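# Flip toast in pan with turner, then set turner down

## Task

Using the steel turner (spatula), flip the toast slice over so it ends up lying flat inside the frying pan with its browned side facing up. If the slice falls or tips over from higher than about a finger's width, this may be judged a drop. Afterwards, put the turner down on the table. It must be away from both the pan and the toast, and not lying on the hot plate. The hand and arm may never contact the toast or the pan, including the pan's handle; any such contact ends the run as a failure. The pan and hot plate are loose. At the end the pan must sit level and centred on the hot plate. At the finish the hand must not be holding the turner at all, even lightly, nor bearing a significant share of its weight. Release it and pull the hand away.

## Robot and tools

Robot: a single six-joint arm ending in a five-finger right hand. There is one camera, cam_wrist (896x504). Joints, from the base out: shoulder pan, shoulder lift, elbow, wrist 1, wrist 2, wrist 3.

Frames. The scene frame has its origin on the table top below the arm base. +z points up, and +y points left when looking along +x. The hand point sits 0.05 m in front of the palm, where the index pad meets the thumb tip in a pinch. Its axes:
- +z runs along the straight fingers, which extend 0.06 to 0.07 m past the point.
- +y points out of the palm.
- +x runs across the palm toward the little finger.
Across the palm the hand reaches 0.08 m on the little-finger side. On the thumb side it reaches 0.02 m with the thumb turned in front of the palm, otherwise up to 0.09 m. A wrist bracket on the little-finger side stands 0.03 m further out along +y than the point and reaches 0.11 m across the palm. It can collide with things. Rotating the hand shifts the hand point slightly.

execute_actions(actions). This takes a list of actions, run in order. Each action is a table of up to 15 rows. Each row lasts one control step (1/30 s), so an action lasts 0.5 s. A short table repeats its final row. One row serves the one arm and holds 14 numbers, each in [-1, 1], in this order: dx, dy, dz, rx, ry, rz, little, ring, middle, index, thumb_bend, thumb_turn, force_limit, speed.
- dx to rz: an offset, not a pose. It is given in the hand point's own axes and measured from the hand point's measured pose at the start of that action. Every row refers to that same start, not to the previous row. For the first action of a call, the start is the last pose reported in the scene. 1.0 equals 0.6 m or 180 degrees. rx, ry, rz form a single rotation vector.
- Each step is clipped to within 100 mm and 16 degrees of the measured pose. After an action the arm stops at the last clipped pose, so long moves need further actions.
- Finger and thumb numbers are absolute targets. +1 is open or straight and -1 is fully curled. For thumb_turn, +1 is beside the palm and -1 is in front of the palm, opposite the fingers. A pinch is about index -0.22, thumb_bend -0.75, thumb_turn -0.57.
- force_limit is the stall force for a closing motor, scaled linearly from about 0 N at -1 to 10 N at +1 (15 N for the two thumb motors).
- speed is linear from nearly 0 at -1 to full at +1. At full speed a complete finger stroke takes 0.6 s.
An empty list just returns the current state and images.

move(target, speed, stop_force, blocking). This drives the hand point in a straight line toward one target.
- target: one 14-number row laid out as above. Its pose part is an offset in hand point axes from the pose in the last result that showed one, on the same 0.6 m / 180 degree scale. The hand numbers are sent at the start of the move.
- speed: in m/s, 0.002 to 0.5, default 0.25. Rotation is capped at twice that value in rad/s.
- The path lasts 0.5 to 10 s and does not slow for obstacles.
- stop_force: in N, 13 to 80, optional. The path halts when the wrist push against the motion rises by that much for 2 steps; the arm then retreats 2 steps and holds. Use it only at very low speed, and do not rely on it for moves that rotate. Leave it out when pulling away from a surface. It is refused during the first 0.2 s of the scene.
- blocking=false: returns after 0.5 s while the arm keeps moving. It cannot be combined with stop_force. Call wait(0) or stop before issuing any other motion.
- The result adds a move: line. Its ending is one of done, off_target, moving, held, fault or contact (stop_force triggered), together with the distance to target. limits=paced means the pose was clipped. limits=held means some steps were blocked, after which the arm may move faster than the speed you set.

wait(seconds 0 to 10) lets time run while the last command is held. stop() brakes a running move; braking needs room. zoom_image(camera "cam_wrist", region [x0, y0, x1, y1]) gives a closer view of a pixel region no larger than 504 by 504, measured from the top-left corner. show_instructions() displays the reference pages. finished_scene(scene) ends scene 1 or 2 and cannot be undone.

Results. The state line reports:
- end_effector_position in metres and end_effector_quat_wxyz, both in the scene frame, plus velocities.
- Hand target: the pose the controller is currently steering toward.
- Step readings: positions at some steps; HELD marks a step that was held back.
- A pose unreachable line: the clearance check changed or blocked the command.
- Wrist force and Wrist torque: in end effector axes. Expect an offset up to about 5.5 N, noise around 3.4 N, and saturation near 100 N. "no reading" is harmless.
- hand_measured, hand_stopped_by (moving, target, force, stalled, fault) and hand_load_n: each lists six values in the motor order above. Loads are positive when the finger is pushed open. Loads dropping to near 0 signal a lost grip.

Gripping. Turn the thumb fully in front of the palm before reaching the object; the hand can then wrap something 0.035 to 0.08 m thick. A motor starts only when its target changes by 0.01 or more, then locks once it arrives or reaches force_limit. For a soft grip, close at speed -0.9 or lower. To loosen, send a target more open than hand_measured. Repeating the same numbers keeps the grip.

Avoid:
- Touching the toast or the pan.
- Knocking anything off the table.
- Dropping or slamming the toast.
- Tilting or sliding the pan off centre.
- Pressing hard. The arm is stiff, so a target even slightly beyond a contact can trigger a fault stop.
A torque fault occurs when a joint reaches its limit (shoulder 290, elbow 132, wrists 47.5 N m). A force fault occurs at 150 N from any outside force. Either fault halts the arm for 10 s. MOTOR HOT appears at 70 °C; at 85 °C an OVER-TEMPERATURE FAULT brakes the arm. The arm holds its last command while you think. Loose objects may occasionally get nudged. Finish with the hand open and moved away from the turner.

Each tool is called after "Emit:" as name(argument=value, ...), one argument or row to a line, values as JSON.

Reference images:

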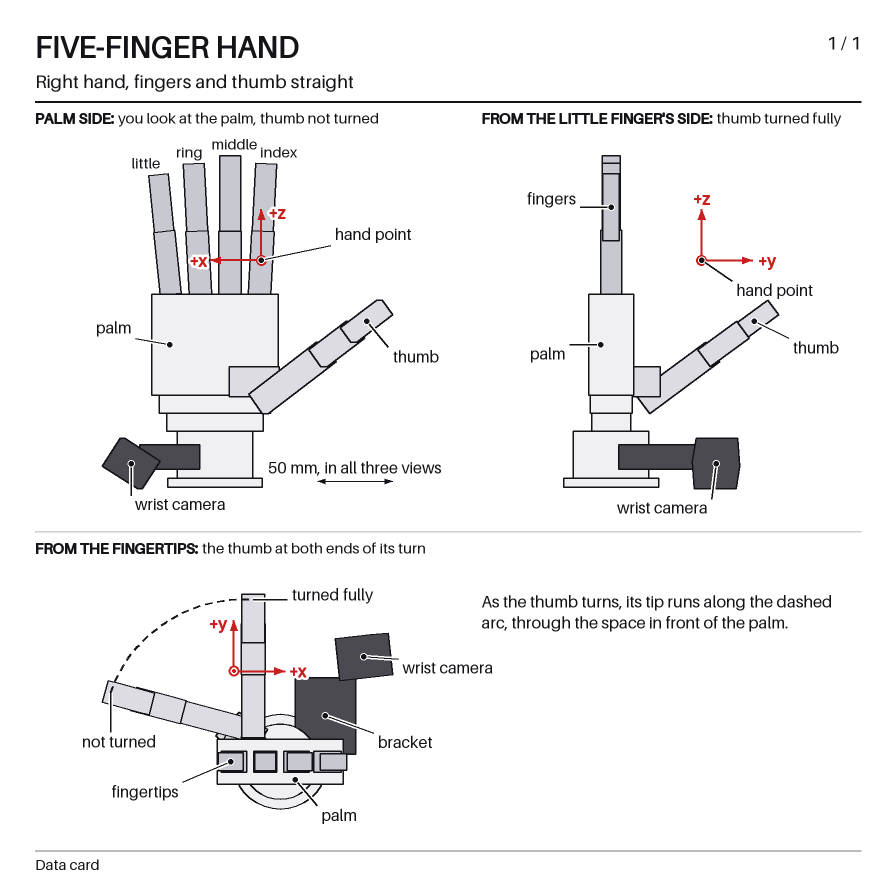

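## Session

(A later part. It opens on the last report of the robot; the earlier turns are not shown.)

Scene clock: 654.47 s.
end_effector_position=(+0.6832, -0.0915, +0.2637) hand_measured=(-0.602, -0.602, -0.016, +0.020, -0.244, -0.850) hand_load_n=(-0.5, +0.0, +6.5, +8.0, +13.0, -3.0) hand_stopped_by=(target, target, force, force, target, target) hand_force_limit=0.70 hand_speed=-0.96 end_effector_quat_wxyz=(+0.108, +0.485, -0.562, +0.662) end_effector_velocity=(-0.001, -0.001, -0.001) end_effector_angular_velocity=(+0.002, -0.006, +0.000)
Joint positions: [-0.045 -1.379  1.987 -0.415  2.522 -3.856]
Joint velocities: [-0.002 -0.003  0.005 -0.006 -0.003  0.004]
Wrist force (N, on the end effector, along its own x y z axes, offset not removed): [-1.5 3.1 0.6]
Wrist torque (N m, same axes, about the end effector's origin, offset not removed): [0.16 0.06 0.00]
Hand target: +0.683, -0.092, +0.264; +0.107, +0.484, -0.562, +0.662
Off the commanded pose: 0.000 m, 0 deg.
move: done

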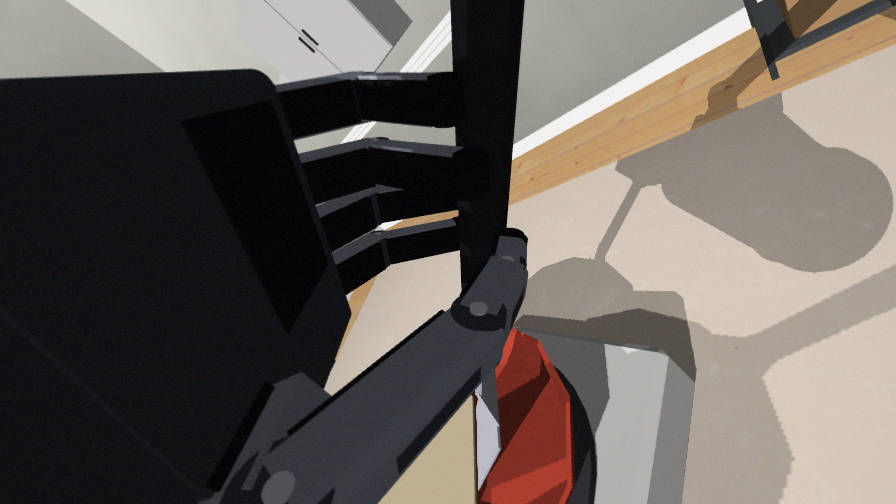

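Emit:
move(
  target=[-0.0085,0.08,-0.0038,0.0122,0.0044,0.0653,-0.6,-0.6,-0.65,-0.7,-0.25,-0.85,0.7,-0.96],
  speed=0.06,
)

Emit:
zoom_image(
  camera="cam_wrist",
  region=[400, 330, 580, 504],
)

Scene clock: 658.13 s.
end_effector_position=(+0.6517, -0.1041, +0.2295) hand_measured=(-0.602, -0.602, -0.016, +0.020, -0.242, -0.850) hand_load_n=(-1.0, +0.0, +6.5, +8.0, +13.0, -3.0) hand_stopped_by=(target, target, force, force, target, target) hand_force_limit=0.70 hand_speed=-0.96 end_effector_quat_wxyz=(+0.034, +0.422, -0.595, +0.683) end_effector_velocity=(-0.002, -0.000, -0.000) end_effector_angular_velocity=(+0.003, -0.008, -0.000)
Joint positions: [-0.088 -1.427  2.132 -0.583  2.469 -3.714]
Joint velocities: [-0.001 -0.003  0.005 -0.005 -0.001  0.006]
Wrist force (N, on the end effector, along its own x y z axes, offset not removed): [-1.5 4.7 0.2]
Wrist torque (N m, same axes, about the end effector's origin, offset not removed): [0.38 0.06 0.07]
Hand target: +0.652, -0.104, +0.229; +0.034, +0.422, -0.595, +0.683
Off the commanded pose: 0.000 m, 0 deg.
move: done

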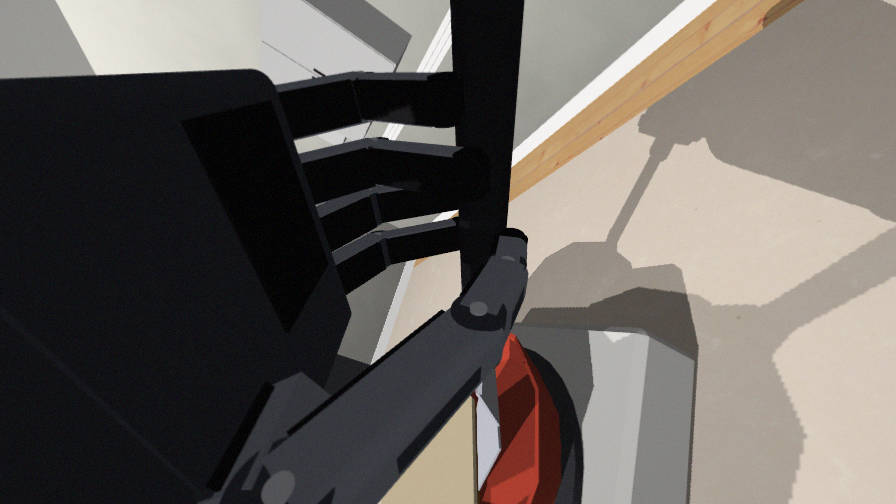

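Region (400, 330, 580, 504) of cam_wrist's 896x504 image, scaled by 2.800, with more detail than that image has; it fills the top 487 rows of this view, and the rest is white.

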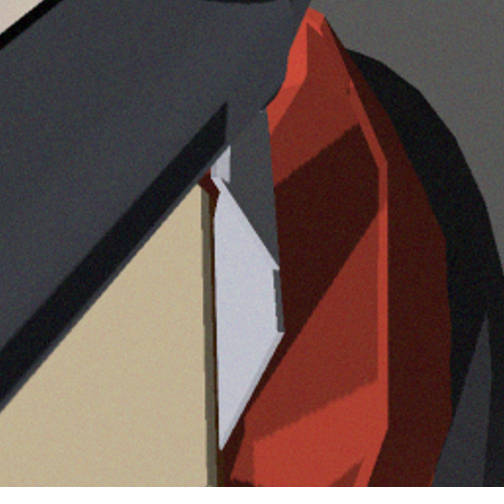

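Emit:
move(
  target=[-0.004,0.0053,0.0004,0,0,0,-0.6,-0.6,-0.65,-0.7,-0.25,-0.85,0.7,-0.96],
  speed=0.01,
)

Emit:
move(
  target=[-0.003,0.004,0.0003,0,0,0,-0.6,-0.6,-0.65,-0.7,-0.25,-0.85,0.7,-0.96],
  speed=0.01,
)

Emit:
zoom_image(
  camera="cam_wrist",
  region=[400, 330, 580, 504],
)

Scene clock: 661.27 s.
end_effector_position=(+0.6516, -0.1041, +0.2256) hand_measured=(-0.602, -0.602, -0.016, +0.020, -0.242, -0.850) hand_load_n=(-1.0, +0.0, +6.5, +8.0, +13.0, -3.0) hand_stopped_by=(target, target, force, force, target, target) hand_force_limit=0.70 hand_speed=-0.96 end_effector_quat_wxyz=(+0.034, +0.422, -0.595, +0.683) end_effector_velocity=(+0.000, +0.000, -0.002) end_effector_angular_velocity=(-0.000, +0.002, -0.000)
Joint positions: [-0.088 -1.423  2.135 -0.591  2.469 -3.714]
Joint velocities: [ 0.     0.003  0.001 -0.002  0.    -0.001]
Wrist force (N, on the end effector, along its own x y z axes, offset not removed): [-3.0 5.4 0.1]
Wrist torque (N m, same axes, about the end effector's origin, offset not removed): [0.51 0.33 0.01]
Hand target: +0.652, -0.104, +0.226; +0.034, +0.422, -0.595, +0.683
Off the commanded pose: 0.000 m, 0 deg.
move: done

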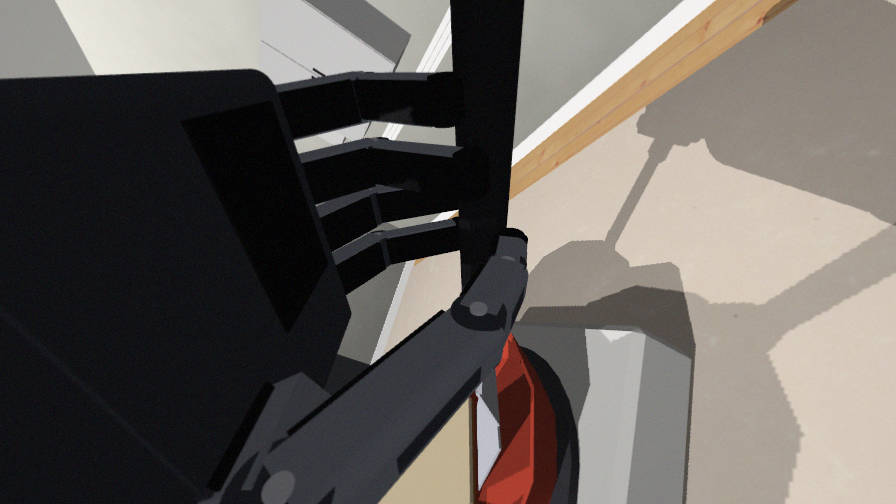

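Scene clock: 661.97 s.
end_effector_position=(+0.6516, -0.1042, +0.2227) hand_measured=(-0.602, -0.602, -0.016, +0.020, -0.242, -0.850) hand_load_n=(-0.5, +0.0, +6.5, +8.5, +12.0, -3.0) hand_stopped_by=(target, target, force, force, target, target) hand_force_limit=0.70 hand_speed=-0.96 end_effector_quat_wxyz=(+0.034, +0.422, -0.595, +0.683) end_effector_velocity=(+0.000, -0.000, -0.001) end_effector_angular_velocity=(-0.000, +0.001, -0.000)
Joint positions: [-0.088 -1.419  2.137 -0.597  2.469 -3.714]
Joint velocities: [-0.     0.002  0.001 -0.002  0.    -0.   ]
Wrist force (N, on the end effector, along its own x y z axes, offset not removed): [-0.7 3.0 0.9]
Wrist torque (N m, same axes, about the end effector's origin, offset not removed): [0.22 0.08 0.21]
Hand target: +0.652, -0.104, +0.223; +0.034, +0.422, -0.595, +0.683
Off the commanded pose: 0.000 m, 0 deg.
move: done

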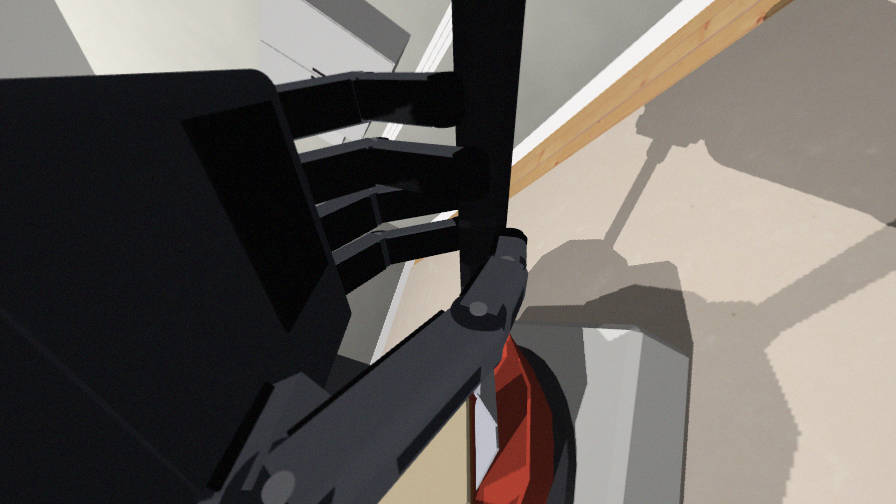

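Region (400, 330, 580, 504) of cam_wrist's 896x504 image, scaled by 2.800, with more detail than that image has; it fills the top 487 rows of this view, and the rest is white.

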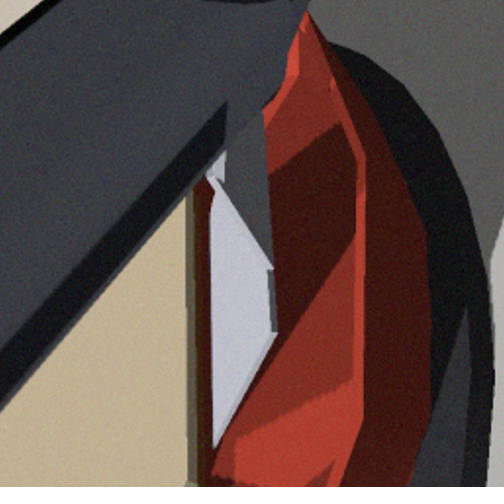

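Emit:
move(
  target=[-0.0319,-0.0257,0.0077,0,0,0,-0.6,-0.6,-0.65,-0.7,-0.25,-0.85,0.7,-0.96],
  speed=0.02,
)

Emit:
zoom_image(
  camera="cam_wrist",
  region=[400, 330, 580, 504],
)

Scene clock: 665.27 s.
end_effector_position=(+0.6746, -0.0949, +0.2226) hand_measured=(-0.602, -0.602, -0.016, +0.020, -0.242, -0.850) hand_load_n=(-0.5, +0.0, +6.5, +8.5, +12.0, -2.5) hand_stopped_by=(target, target, force, force, target, target) hand_force_limit=0.70 hand_speed=-0.96 end_effector_quat_wxyz=(+0.034, +0.422, -0.595, +0.683) end_effector_velocity=(+0.003, +0.001, +0.000) end_effector_angular_velocity=(+0.001, +0.000, +0.004)
Joint positions: [-0.066 -1.381  2.091 -0.585  2.49  -3.71 ]
Joint velocities: [ 0.002  0.003 -0.004  0.002 -0.002  0.001]
Wrist force (N, on the end effector, along its own x y z axes, offset not removed): [-1.1 5.0 1.2]
Wrist torque (N m, same axes, about the end effector's origin, offset not removed): [0.55 0.23 0.26]
Hand target: +0.675, -0.095, +0.223; +0.034, +0.422, -0.595, +0.683
Off the commanded pose: 0.000 m, 0 deg.
move: done

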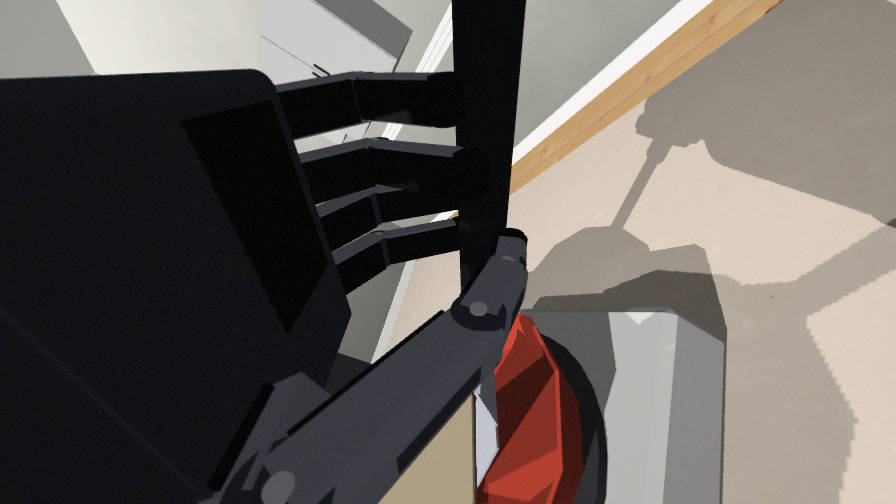

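Region (400, 330, 580, 504) of cam_wrist's 896x504 image, scaled by 2.800, with more detail than that image has; it fills the top 487 rows of this view, and the rest is white.

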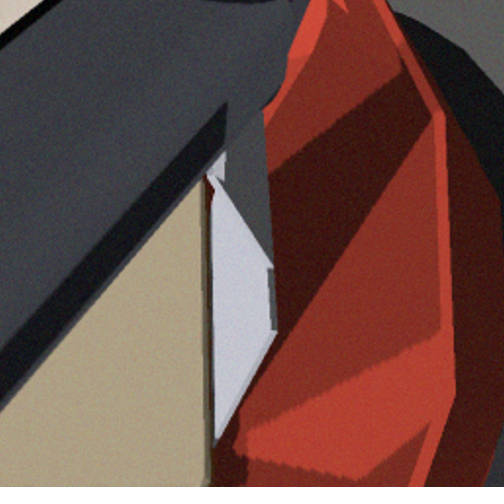

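Emit:
move(
  target=[-0.0102,-0.0082,0.0025,0,0,0,-0.6,-0.6,-0.65,-0.7,-0.25,-0.85,0.7,-0.96],
  speed=0.012,
)

Emit:
zoom_image(
  camera="cam_wrist",
  region=[340, 290, 560, 504],
)

Scene clock: 667.37 s.
end_effector_position=(+0.6819, -0.0920, +0.2226) hand_measured=(-0.602, -0.602, -0.016, +0.020, -0.242, -0.850) hand_load_n=(-0.5, +0.0, +6.5, +8.5, +12.0, -2.5) hand_stopped_by=(target, target, force, force, target, target) hand_force_limit=0.70 hand_speed=-0.96 end_effector_quat_wxyz=(+0.034, +0.422, -0.595, +0.683) end_effector_velocity=(+0.002, +0.001, -0.001) end_effector_angular_velocity=(-0.000, +0.002, +0.001)
Joint positions: [-0.06  -1.369  2.076 -0.581  2.496 -3.709]
Joint velocities: [ 0.001  0.004 -0.003  0.001  0.001 -0.001]
Wrist force (N, on the end effector, along its own x y z axes, offset not removed): [1.9 3.1 0.5]
Wrist torque (N m, same axes, about the end effector's origin, offset not removed): [0.31 -0.25 0.30]
Hand target: +0.682, -0.092, +0.223; +0.034, +0.422, -0.595, +0.683
Off the commanded pose: 0.000 m, 0 deg.
move: done

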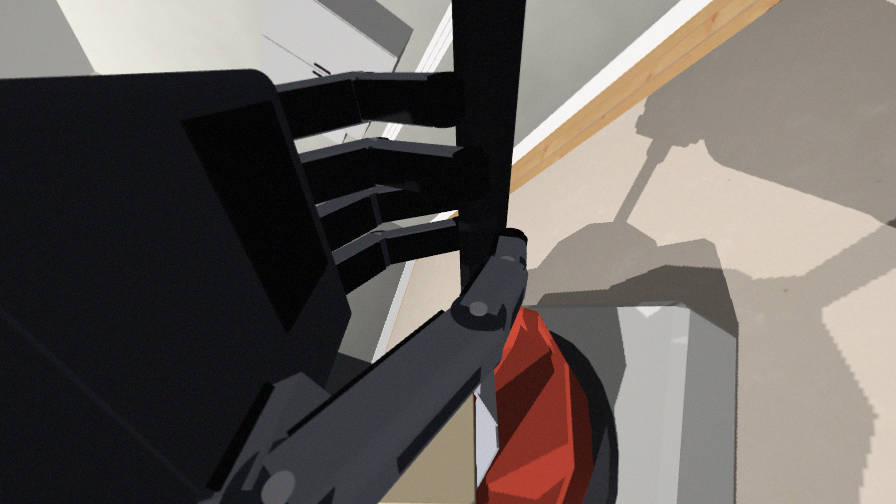

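Region (340, 290, 560, 504) of cam_wrist's 896x504 image, scaled by 2.291, with more detail than that image has; it fills the top 490 rows of this view, and the rest is white.

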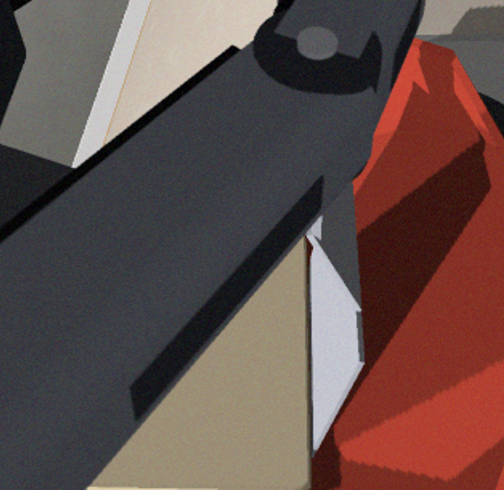

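Emit:
move(
  target=[-0.0077,-0.0062,0.0018,0,0,0,-0.6,-0.6,-0.65,-0.7,-0.25,-0.85,0.7,-0.96],
  speed=0.01,
)

Emit:
zoom_image(
  camera="cam_wrist",
  region=[420, 370, 560, 504],
)

Scene clock: 669.60 s.
end_effector_position=(+0.6874, -0.0897, +0.2226) hand_measured=(-0.602, -0.602, -0.016, +0.020, -0.242, -0.850) hand_load_n=(-0.5, +0.0, +6.5, +8.5, +12.0, -2.5) hand_stopped_by=(target, target, force, force, target, target) hand_force_limit=0.70 hand_speed=-0.96 end_effector_quat_wxyz=(+0.034, +0.422, -0.595, +0.683) end_effector_velocity=(+0.001, +0.000, -0.001) end_effector_angular_velocity=(+0.000, +0.000, -0.000)
Joint positions: [-0.055 -1.36   2.064 -0.578  2.501 -3.708]
Joint velocities: [ 0.001  0.003 -0.002  0.     0.001  0.001]
Wrist force (N, on the end effector, along its own x y z axes, offset not removed): [1.0 4.6 1.4]
Wrist torque (N m, same axes, about the end effector's origin, offset not removed): [0.37 -0.09 0.30]
Hand target: +0.688, -0.090, +0.223; +0.034, +0.422, -0.595, +0.683
Off the commanded pose: 0.000 m, 0 deg.
move: done

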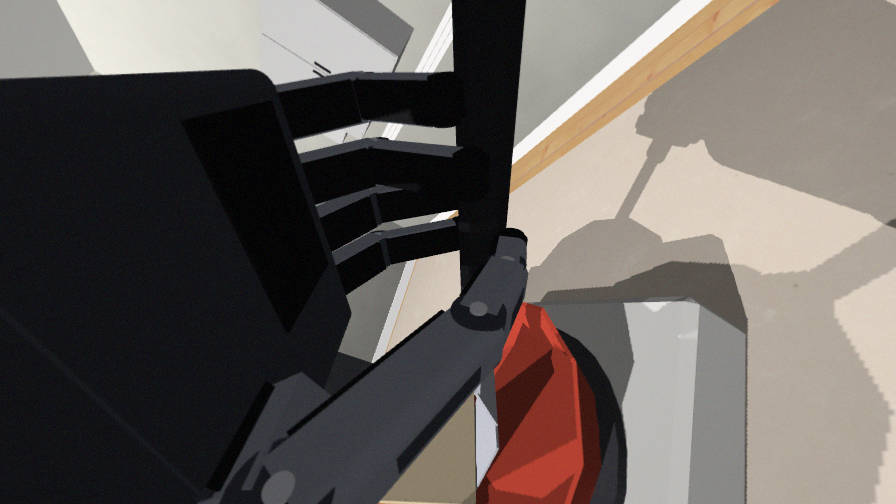

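Region (420, 370, 560, 504) of cam_wrist's 896x504 image, scaled by 3.600, with more detail than that image has; it fills the top 482 rows of this view, and the rest is white.

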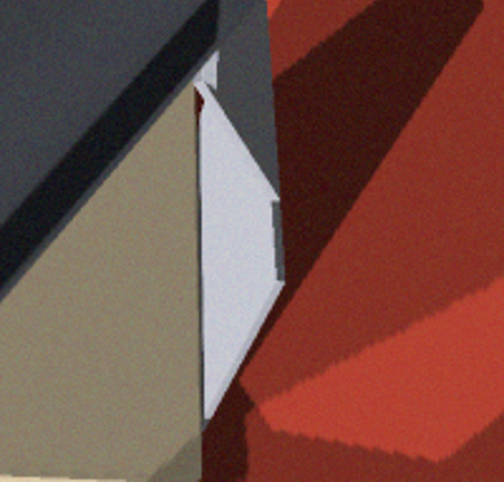

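Emit:
move(
  target=[-0.0064,-0.0051,0.0015,0,0,0,-0.6,-0.6,-0.65,-0.7,-0.25,-0.85,0.7,-0.96],
  speed=0.01,
)

Emit:
zoom_image(
  camera="cam_wrist",
  region=[420, 370, 560, 504],
)

Scene clock: 671.57 s.
end_effector_position=(+0.6919, -0.0879, +0.2225) hand_measured=(-0.602, -0.602, -0.016, +0.020, -0.242, -0.850) hand_load_n=(-0.5, +0.0, +6.5, +8.5, +12.0, -2.5) hand_stopped_by=(target, target, force, force, target, target) hand_force_limit=0.70 hand_speed=-0.96 end_effector_quat_wxyz=(+0.034, +0.422, -0.595, +0.683) end_effector_velocity=(+0.000, +0.000, +0.000) end_effector_angular_velocity=(-0.001, +0.002, -0.002)
Joint positions: [-0.051 -1.353  2.055 -0.575  2.505 -3.707]
Joint velocities: [ 0.001  0.001 -0.002  0.002  0.003 -0.001]
Wrist force (N, on the end effector, along its own x y z axes, offset not removed): [1.3 3.6 0.6]
Wrist torque (N m, same axes, about the end effector's origin, offset not removed): [0.33 -0.08 0.19]
Hand target: +0.692, -0.088, +0.223; +0.034, +0.422, -0.595, +0.683
Off the commanded pose: 0.000 m, 0 deg.
move: done

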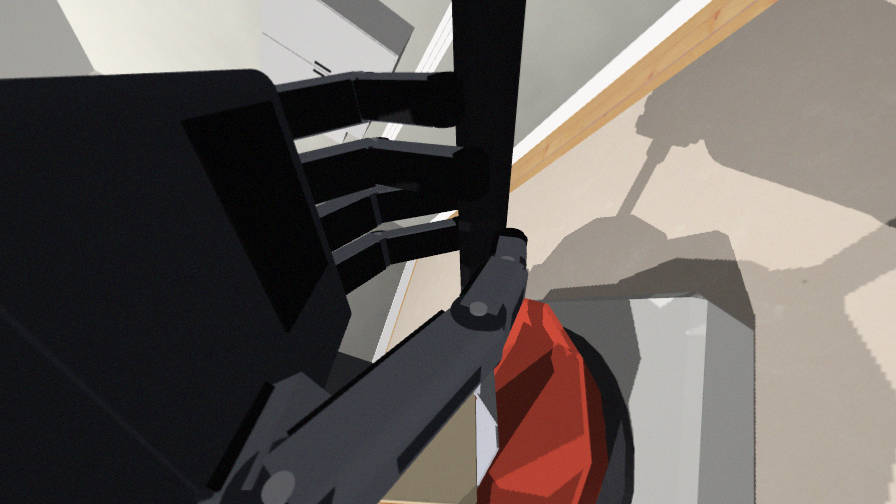

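Region (420, 370, 560, 504) of cam_wrist's 896x504 image, scaled by 3.600, with more detail than that image has; it fills the top 482 rows of this view, and the rest is white.

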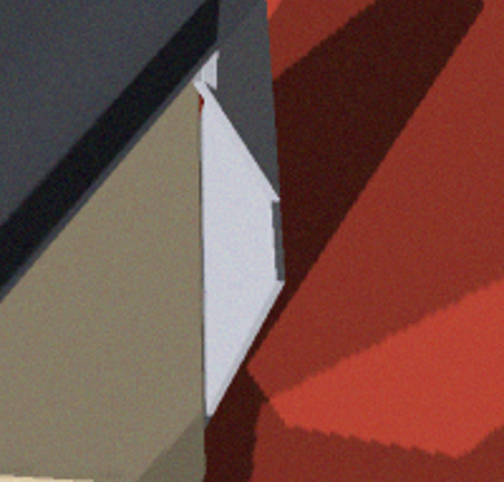

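Emit:
move(
  target=[-0.0064,-0.0051,0.0015,0,0,0,-0.6,-0.6,-0.65,-0.7,-0.25,-0.85,0.7,-0.96],
  speed=0.01,
)

Emit:
zoom_image(
  camera="cam_wrist",
  region=[420, 370, 560, 504],
)

Scene clock: 674.30 s.
end_effector_position=(+0.6964, -0.0861, +0.2225) hand_measured=(-0.602, -0.602, -0.016, +0.020, -0.242, -0.850) hand_load_n=(-0.5, +0.0, +6.5, +8.5, +12.0, -2.5) hand_stopped_by=(target, target, force, force, target, target) hand_force_limit=0.70 hand_speed=-0.96 end_effector_quat_wxyz=(+0.034, +0.422, -0.595, +0.683) end_effector_velocity=(+0.001, +0.000, -0.000) end_effector_angular_velocity=(-0.000, +0.000, -0.001)
Joint positions: [-0.047 -1.346  2.046 -0.572  2.509 -3.706]
Joint velocities: [ 0.001  0.002 -0.003  0.001  0.002  0.   ]
Wrist force (N, on the end effector, along its own x y z axes, offset not removed): [0.4 1.8 1.0]
Wrist torque (N m, same axes, about the end effector's origin, offset not removed): [0.03 0.09 0.13]
Hand target: +0.697, -0.086, +0.223; +0.034, +0.422, -0.595, +0.683
Off the commanded pose: 0.000 m, 0 deg.
move: done

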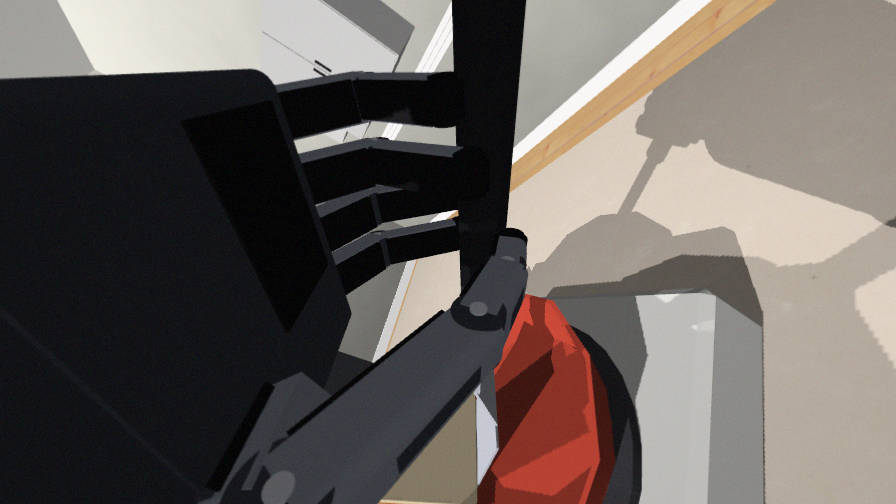

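Region (420, 370, 560, 504) of cam_wrist's 896x504 image, scaled by 3.600, with more detail than that image has; it fills the top 482 rows of this view, and the rest is white.

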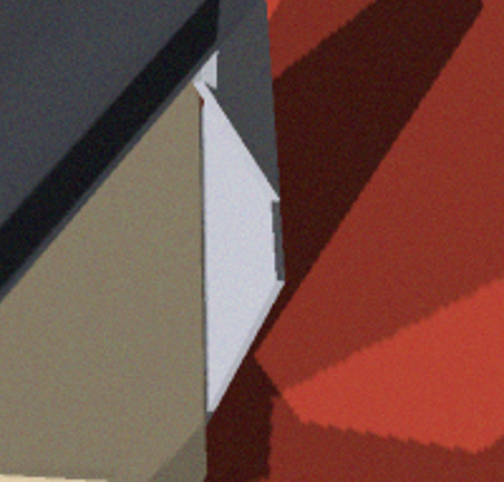

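Emit:
zoom_image(
  camera="cam_wrist",
  region=[500, 120, 800, 360],
)

Region (500, 120, 800, 360) of cam_wrist's 896x504 image, scaled by 1.680, with more detail than that image has; it fills the top 403 rows of this view, and the rest is white.

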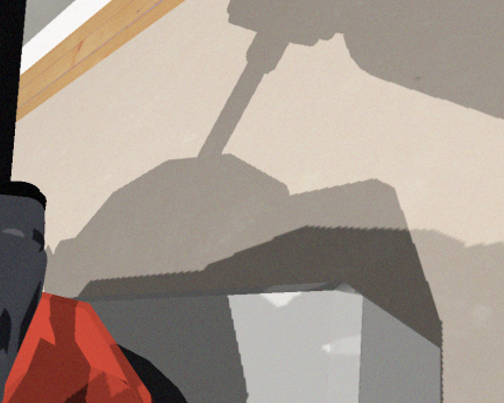

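Emit:
move(
  target=[-0.0045,-0.0036,0.0011,0,0,0,-0.6,-0.6,-0.65,-0.7,-0.25,-0.85,0.7,-0.96],
  speed=0.008,
)

Emit:
zoom_image(
  camera="cam_wrist",
  region=[420, 370, 560, 504],
)

Scene clock: 695.17 s.
end_effector_position=(+0.6996, -0.0848, +0.2225) hand_measured=(-0.602, -0.602, -0.016, +0.020, -0.242, -0.850) hand_load_n=(-0.5, +0.0, +6.5, +8.5, +12.5, -3.0) hand_stopped_by=(target, target, force, force, target, target) hand_force_limit=0.70 hand_speed=-0.96 end_effector_quat_wxyz=(+0.034, +0.422, -0.595, +0.683) end_effector_velocity=(+0.001, +0.001, +0.000) end_effector_angular_velocity=(-0.000, +0.001, -0.000)
Joint positions: [-0.045 -1.341  2.039 -0.57   2.511 -3.706]
Joint velocities: [ 0.001  0.001 -0.002  0.001  0.001 -0.   ]
Wrist force (N, on the end effector, along its own x y z axes, offset not removed): [1.5 2.4 1.0]
Wrist torque (N m, same axes, about the end effector's origin, offset not removed): [0.15 0.06 0.09]
Hand target: +0.700, -0.085, +0.222; +0.034, +0.422, -0.595, +0.683
Off the commanded pose: 0.000 m, 0 deg.
move: done

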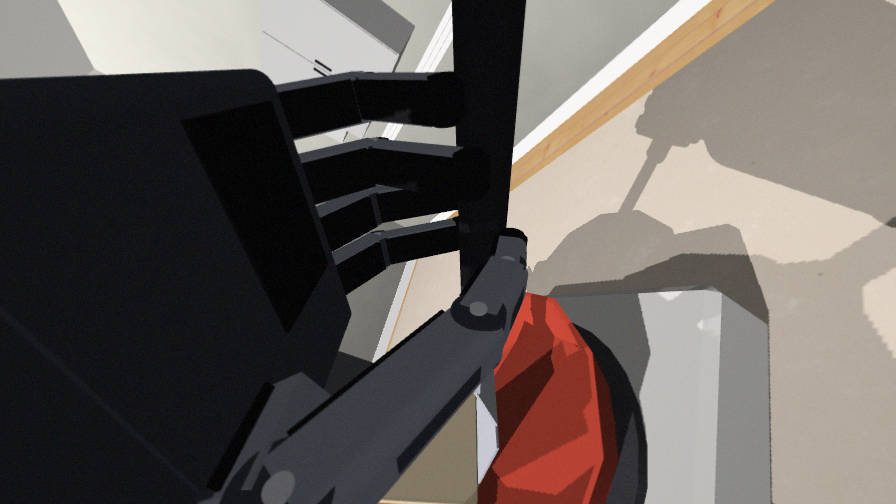

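Region (420, 370, 560, 504) of cam_wrist's 896x504 image, scaled by 3.600, with more detail than that image has; it fills the top 482 rows of this view, and the rest is white.

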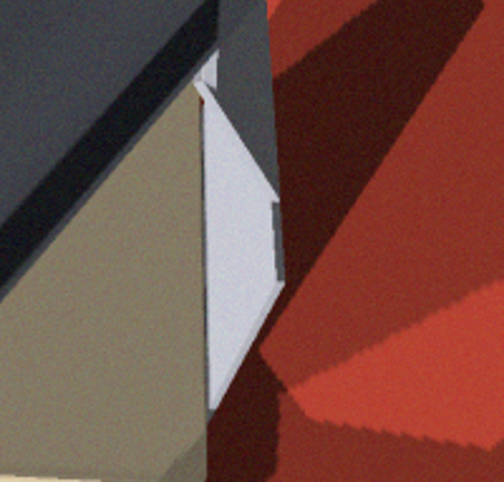

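Emit:
move(
  target=[-0.0051,-0.0041,0.0012,0,0,0,-0.6,-0.6,-0.65,-0.7,-0.25,-0.85,0.7,-0.96],
  speed=0.008,
)

Emit:
zoom_image(
  camera="cam_wrist",
  region=[420, 370, 560, 504],
)

Scene clock: 697.40 s.
end_effector_position=(+0.7032, -0.0833, +0.2225) hand_measured=(-0.602, -0.602, -0.016, +0.020, -0.242, -0.850) hand_load_n=(+0.0, +0.0, +6.5, +8.5, +12.5, -3.0) hand_stopped_by=(target, target, force, force, target, target) hand_force_limit=0.70 hand_speed=-0.96 end_effector_quat_wxyz=(+0.034, +0.422, -0.595, +0.683) end_effector_velocity=(+0.001, +0.000, +0.000) end_effector_angular_velocity=(+0.000, -0.000, -0.001)
Joint positions: [-0.042 -1.335  2.031 -0.568  2.514 -3.705]
Joint velocities: [ 0.001  0.001 -0.002  0.001  0.002  0.   ]
Wrist force (N, on the end effector, along its own x y z axes, offset not removed): [2.5 2.2 1.0]
Wrist torque (N m, same axes, about the end effector's origin, offset not removed): [0.07 -0.05 0.20]
Hand target: +0.703, -0.083, +0.222; +0.034, +0.422, -0.595, +0.683
Off the commanded pose: 0.000 m, 0 deg.
move: done

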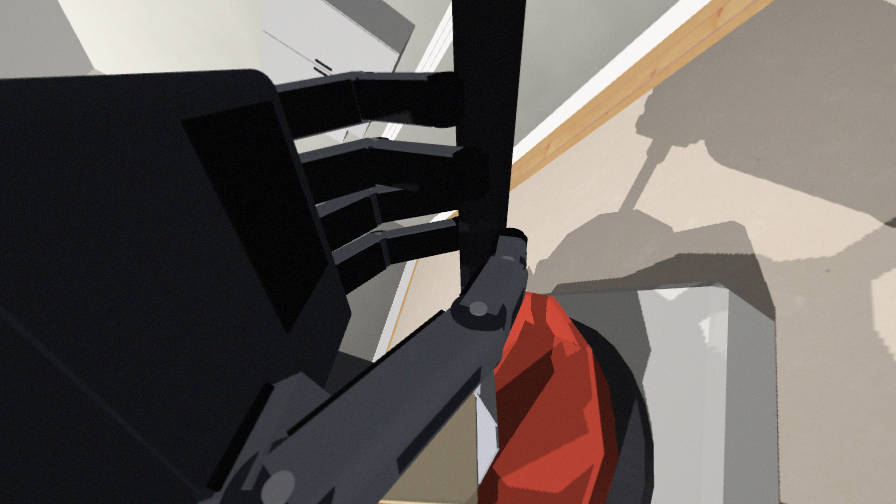

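Region (420, 370, 560, 504) of cam_wrist's 896x504 image, scaled by 3.600, with more detail than that image has; it fills the top 482 rows of this view, and the rest is white.

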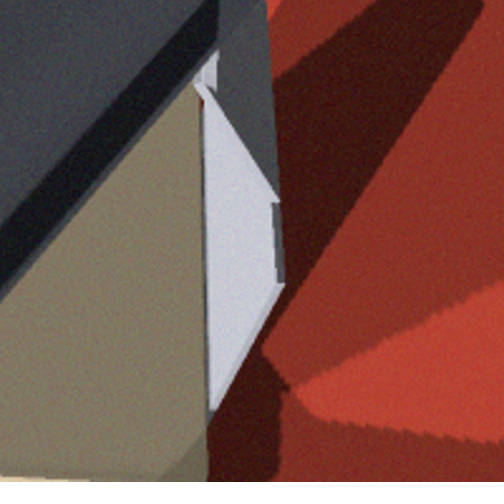

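Emit:
move(
  target=[0.0253,0.0383,-0.0073,0.0051,0.0018,0.0272,-0.6,-0.6,-0.65,-0.7,-0.25,-0.85,0.7,-0.96],
  speed=0.015,
)

Emit:
zoom_image(
  camera="cam_wrist",
  region=[420, 370, 560, 504],
)

Scene clock: 708.80 s.
end_effector_position=(+0.6786, -0.0932, +0.2142) hand_measured=(-0.602, -0.602, -0.016, +0.020, -0.242, -0.850) hand_load_n=(-1.0, +0.0, +6.0, +7.5, +13.5, -3.0) hand_stopped_by=(target, target, force, force, target, target) hand_force_limit=0.70 hand_speed=-0.96 end_effector_quat_wxyz=(+0.003, +0.395, -0.607, +0.690) end_effector_velocity=(-0.001, +0.000, -0.001) end_effector_angular_velocity=(+0.002, -0.004, +0.002)
Joint positions: [-0.068 -1.375  2.11  -0.638  2.485 -3.647]
Joint velocities: [-0.001 -0.002  0.004 -0.003 -0.003  0.003]
Wrist force (N, on the end effector, along its own x y z axes, offset not removed): [-1.4 4.1 0.8]
Wrist torque (N m, same axes, about the end effector's origin, offset not removed): [0.21 0.03 -0.06]
Hand target: +0.679, -0.093, +0.214; +0.003, +0.395, -0.607, +0.690
Off the commanded pose: 0.000 m, 0 deg.
move: done

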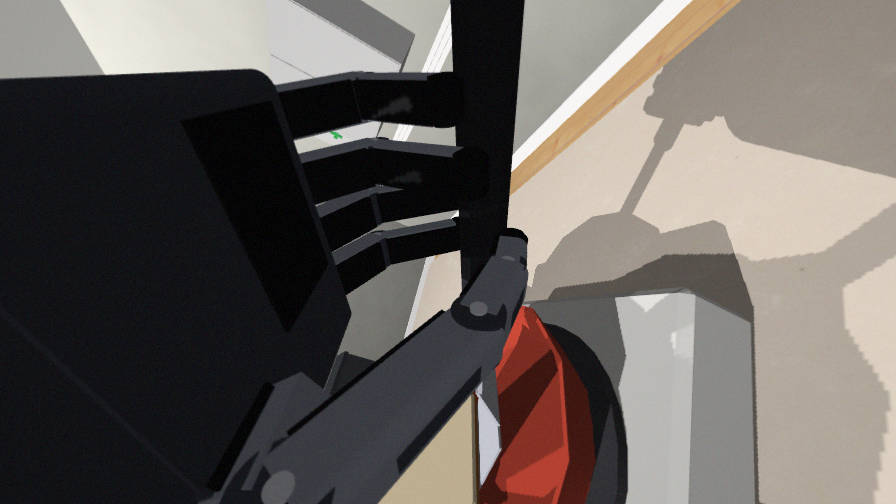

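Region (420, 370, 560, 504) of cam_wrist's 896x504 image, scaled by 3.600, with more detail than that image has; it fills the top 482 rows of this view, and the rest is white.

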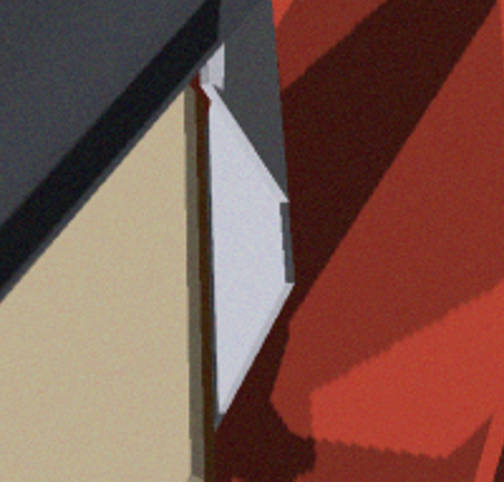

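Emit:
move(
  target=[0.0143,0.027,-0.0045,0.0061,0.0022,0.0327,-0.6,-0.6,-0.65,-0.7,-0.25,-0.85,0.7,-0.96],
  speed=0.015,
)

Emit:
zoom_image(
  camera="cam_wrist",
  region=[420, 370, 560, 504],
)

Scene clock: 715.43 s.
end_effector_position=(+0.6635, -0.0993, +0.2056) hand_measured=(-0.602, -0.602, -0.016, +0.020, -0.242, -0.850) hand_load_n=(-1.0, +0.0, +6.0, +7.5, +13.5, -3.0) hand_stopped_by=(target, target, force, force, target, target) hand_force_limit=0.70 hand_speed=-0.96 end_effector_quat_wxyz=(-0.034, +0.361, -0.619, +0.696) end_effector_velocity=(-0.000, -0.000, -0.000) end_effector_angular_velocity=(+0.002, -0.005, +0.001)
Joint positions: [-0.089 -1.4    2.173 -0.711  2.461 -3.573]
Joint velocities: [-0.001 -0.001  0.003 -0.003 -0.002  0.004]
Wrist force (N, on the end effector, along its own x y z axes, offset not removed): [-0.4 3.8 0.6]
Wrist torque (N m, same axes, about the end effector's origin, offset not removed): [0.23 -0.08 0.09]
Hand target: +0.663, -0.099, +0.206; -0.034, +0.361, -0.619, +0.697
Off the commanded pose: 0.000 m, 0 deg.
move: done

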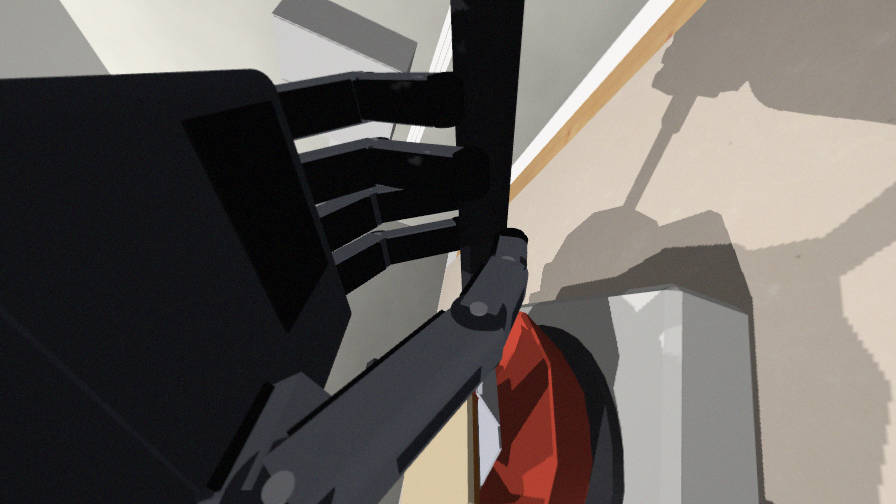

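Region (420, 370, 560, 504) of cam_wrist's 896x504 image, scaled by 3.600, with more detail than that image has; it fills the top 482 rows of this view, and the rest is white.

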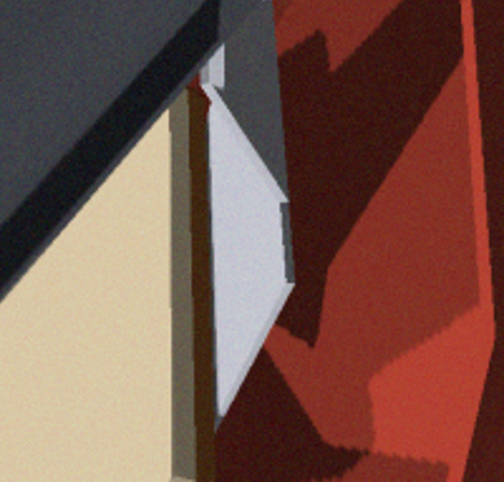

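Emit:
move(
  target=[-0.0194,-0.0032,0.0038,0,0,0,-0.6,-0.6,-0.65,-0.7,-0.25,-0.85,0.7,-0.96],
  speed=0.012,
)

Emit:
zoom_image(
  camera="cam_wrist",
  region=[380, 350, 560, 504],
)

Scene clock: 718.77 s.
end_effector_position=(+0.6739, -0.0950, +0.2019) hand_measured=(-0.602, -0.602, -0.016, +0.020, -0.242, -0.850) hand_load_n=(-1.0, +0.0, +6.0, +7.5, +13.5, -3.0) hand_stopped_by=(target, target, force, force, target, target) hand_force_limit=0.70 hand_speed=-0.96 end_effector_quat_wxyz=(-0.034, +0.361, -0.619, +0.696) end_effector_velocity=(+0.001, +0.000, -0.001) end_effector_angular_velocity=(-0.000, +0.001, -0.001)
Joint positions: [-0.079 -1.378  2.154 -0.713  2.471 -3.572]
Joint velocities: [ 0.001  0.004 -0.003 -0.001  0.002 -0.   ]
Wrist force (N, on the end effector, along its own x y z axes, offset not removed): [-2.5 2.8 1.7]
Wrist torque (N m, same axes, about the end effector's origin, offset not removed): [0.00 0.18 -0.07]
Hand target: +0.674, -0.095, +0.202; -0.034, +0.361, -0.619, +0.696
Off the commanded pose: 0.000 m, 0 deg.
move: done

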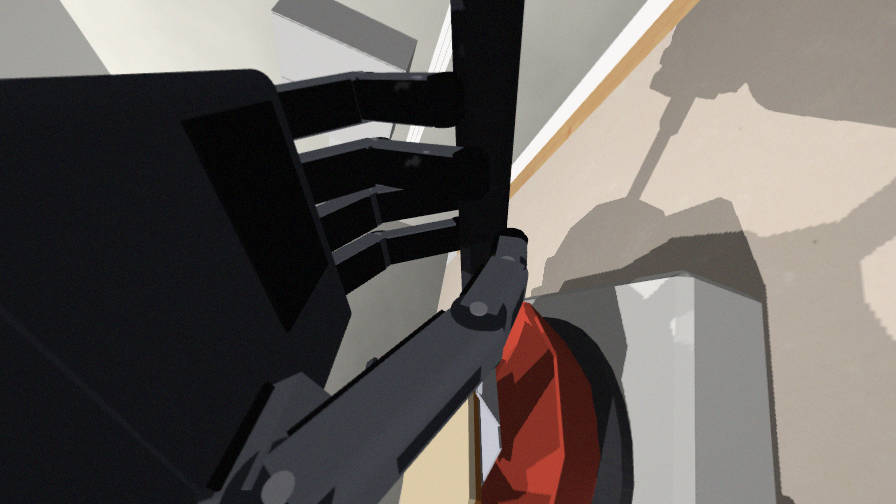

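Region (380, 350, 560, 504) of cam_wrist's 896x504 image, scaled by 2.800, with more detail than that image has; it fills the top 431 rows of this view, and the rest is white.

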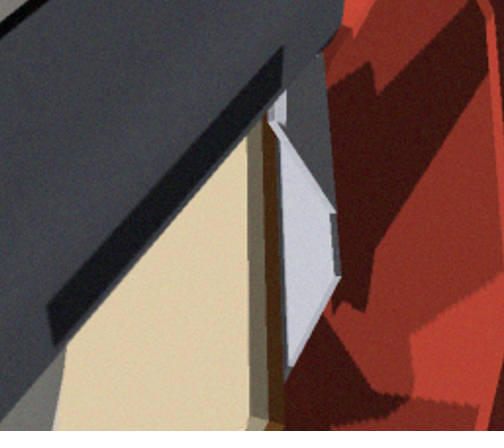

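Emit:
move(
  target=[0.0092,0.0283,-0.0035,0.0081,0.0029,0.0436,-0.6,-0.6,-0.65,-0.7,-0.25,-0.85,0.7,-0.96],
  speed=0.018,
)

Emit:
zoom_image(
  camera="cam_wrist",
  region=[380, 350, 560, 504],
)

Scene clock: 726.03 s.
end_effector_position=(+0.6620, -0.0999, +0.1895) hand_measured=(-0.602, -0.602, -0.016, +0.020, -0.242, -0.850) hand_load_n=(-1.0, +0.0, +6.0, +7.5, +13.5, -3.0) hand_stopped_by=(target, target, force, force, target, target) hand_force_limit=0.70 hand_speed=-0.96 end_effector_quat_wxyz=(-0.083, +0.314, -0.634, +0.702) end_effector_velocity=(-0.001, -0.000, -0.000) end_effector_angular_velocity=(+0.002, -0.003, +0.000)
Joint positions: [-0.1  -1.39  2.22 -0.81  2.45 -3.47]
Joint velocities: [-0.001 -0.001  0.002 -0.002 -0.001  0.003]
Wrist force (N, on the end effector, along its own x y z axes, offset not removed): [-1.7 4.4 1.1]
Wrist torque (N m, same axes, about the end effector's origin, offset not removed): [0.20 0.24 -0.05]
Hand target: +0.662, -0.100, +0.189; -0.083, +0.314, -0.634, +0.702
Off the commanded pose: 0.000 m, 0 deg.
move: done

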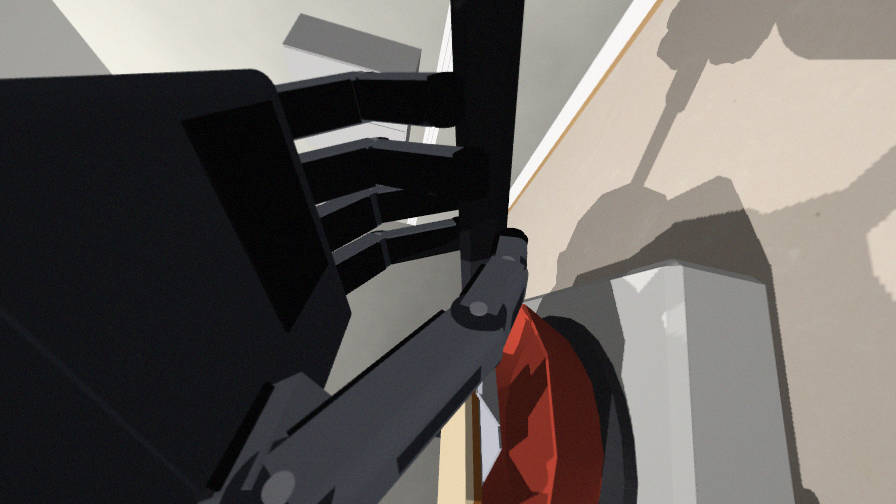

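Region (380, 350, 560, 504) of cam_wrist's 896x504 image, scaled by 2.800, with more detail than that image has; it fills the top 431 rows of this view, and the rest is white.

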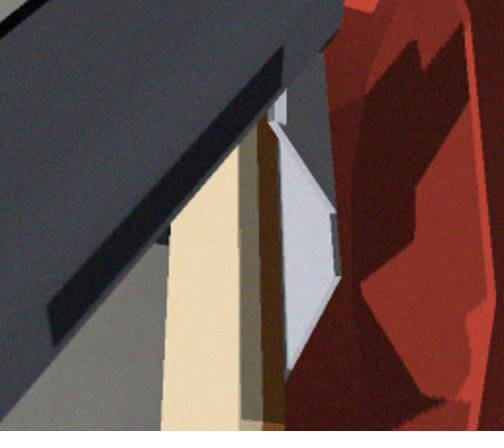

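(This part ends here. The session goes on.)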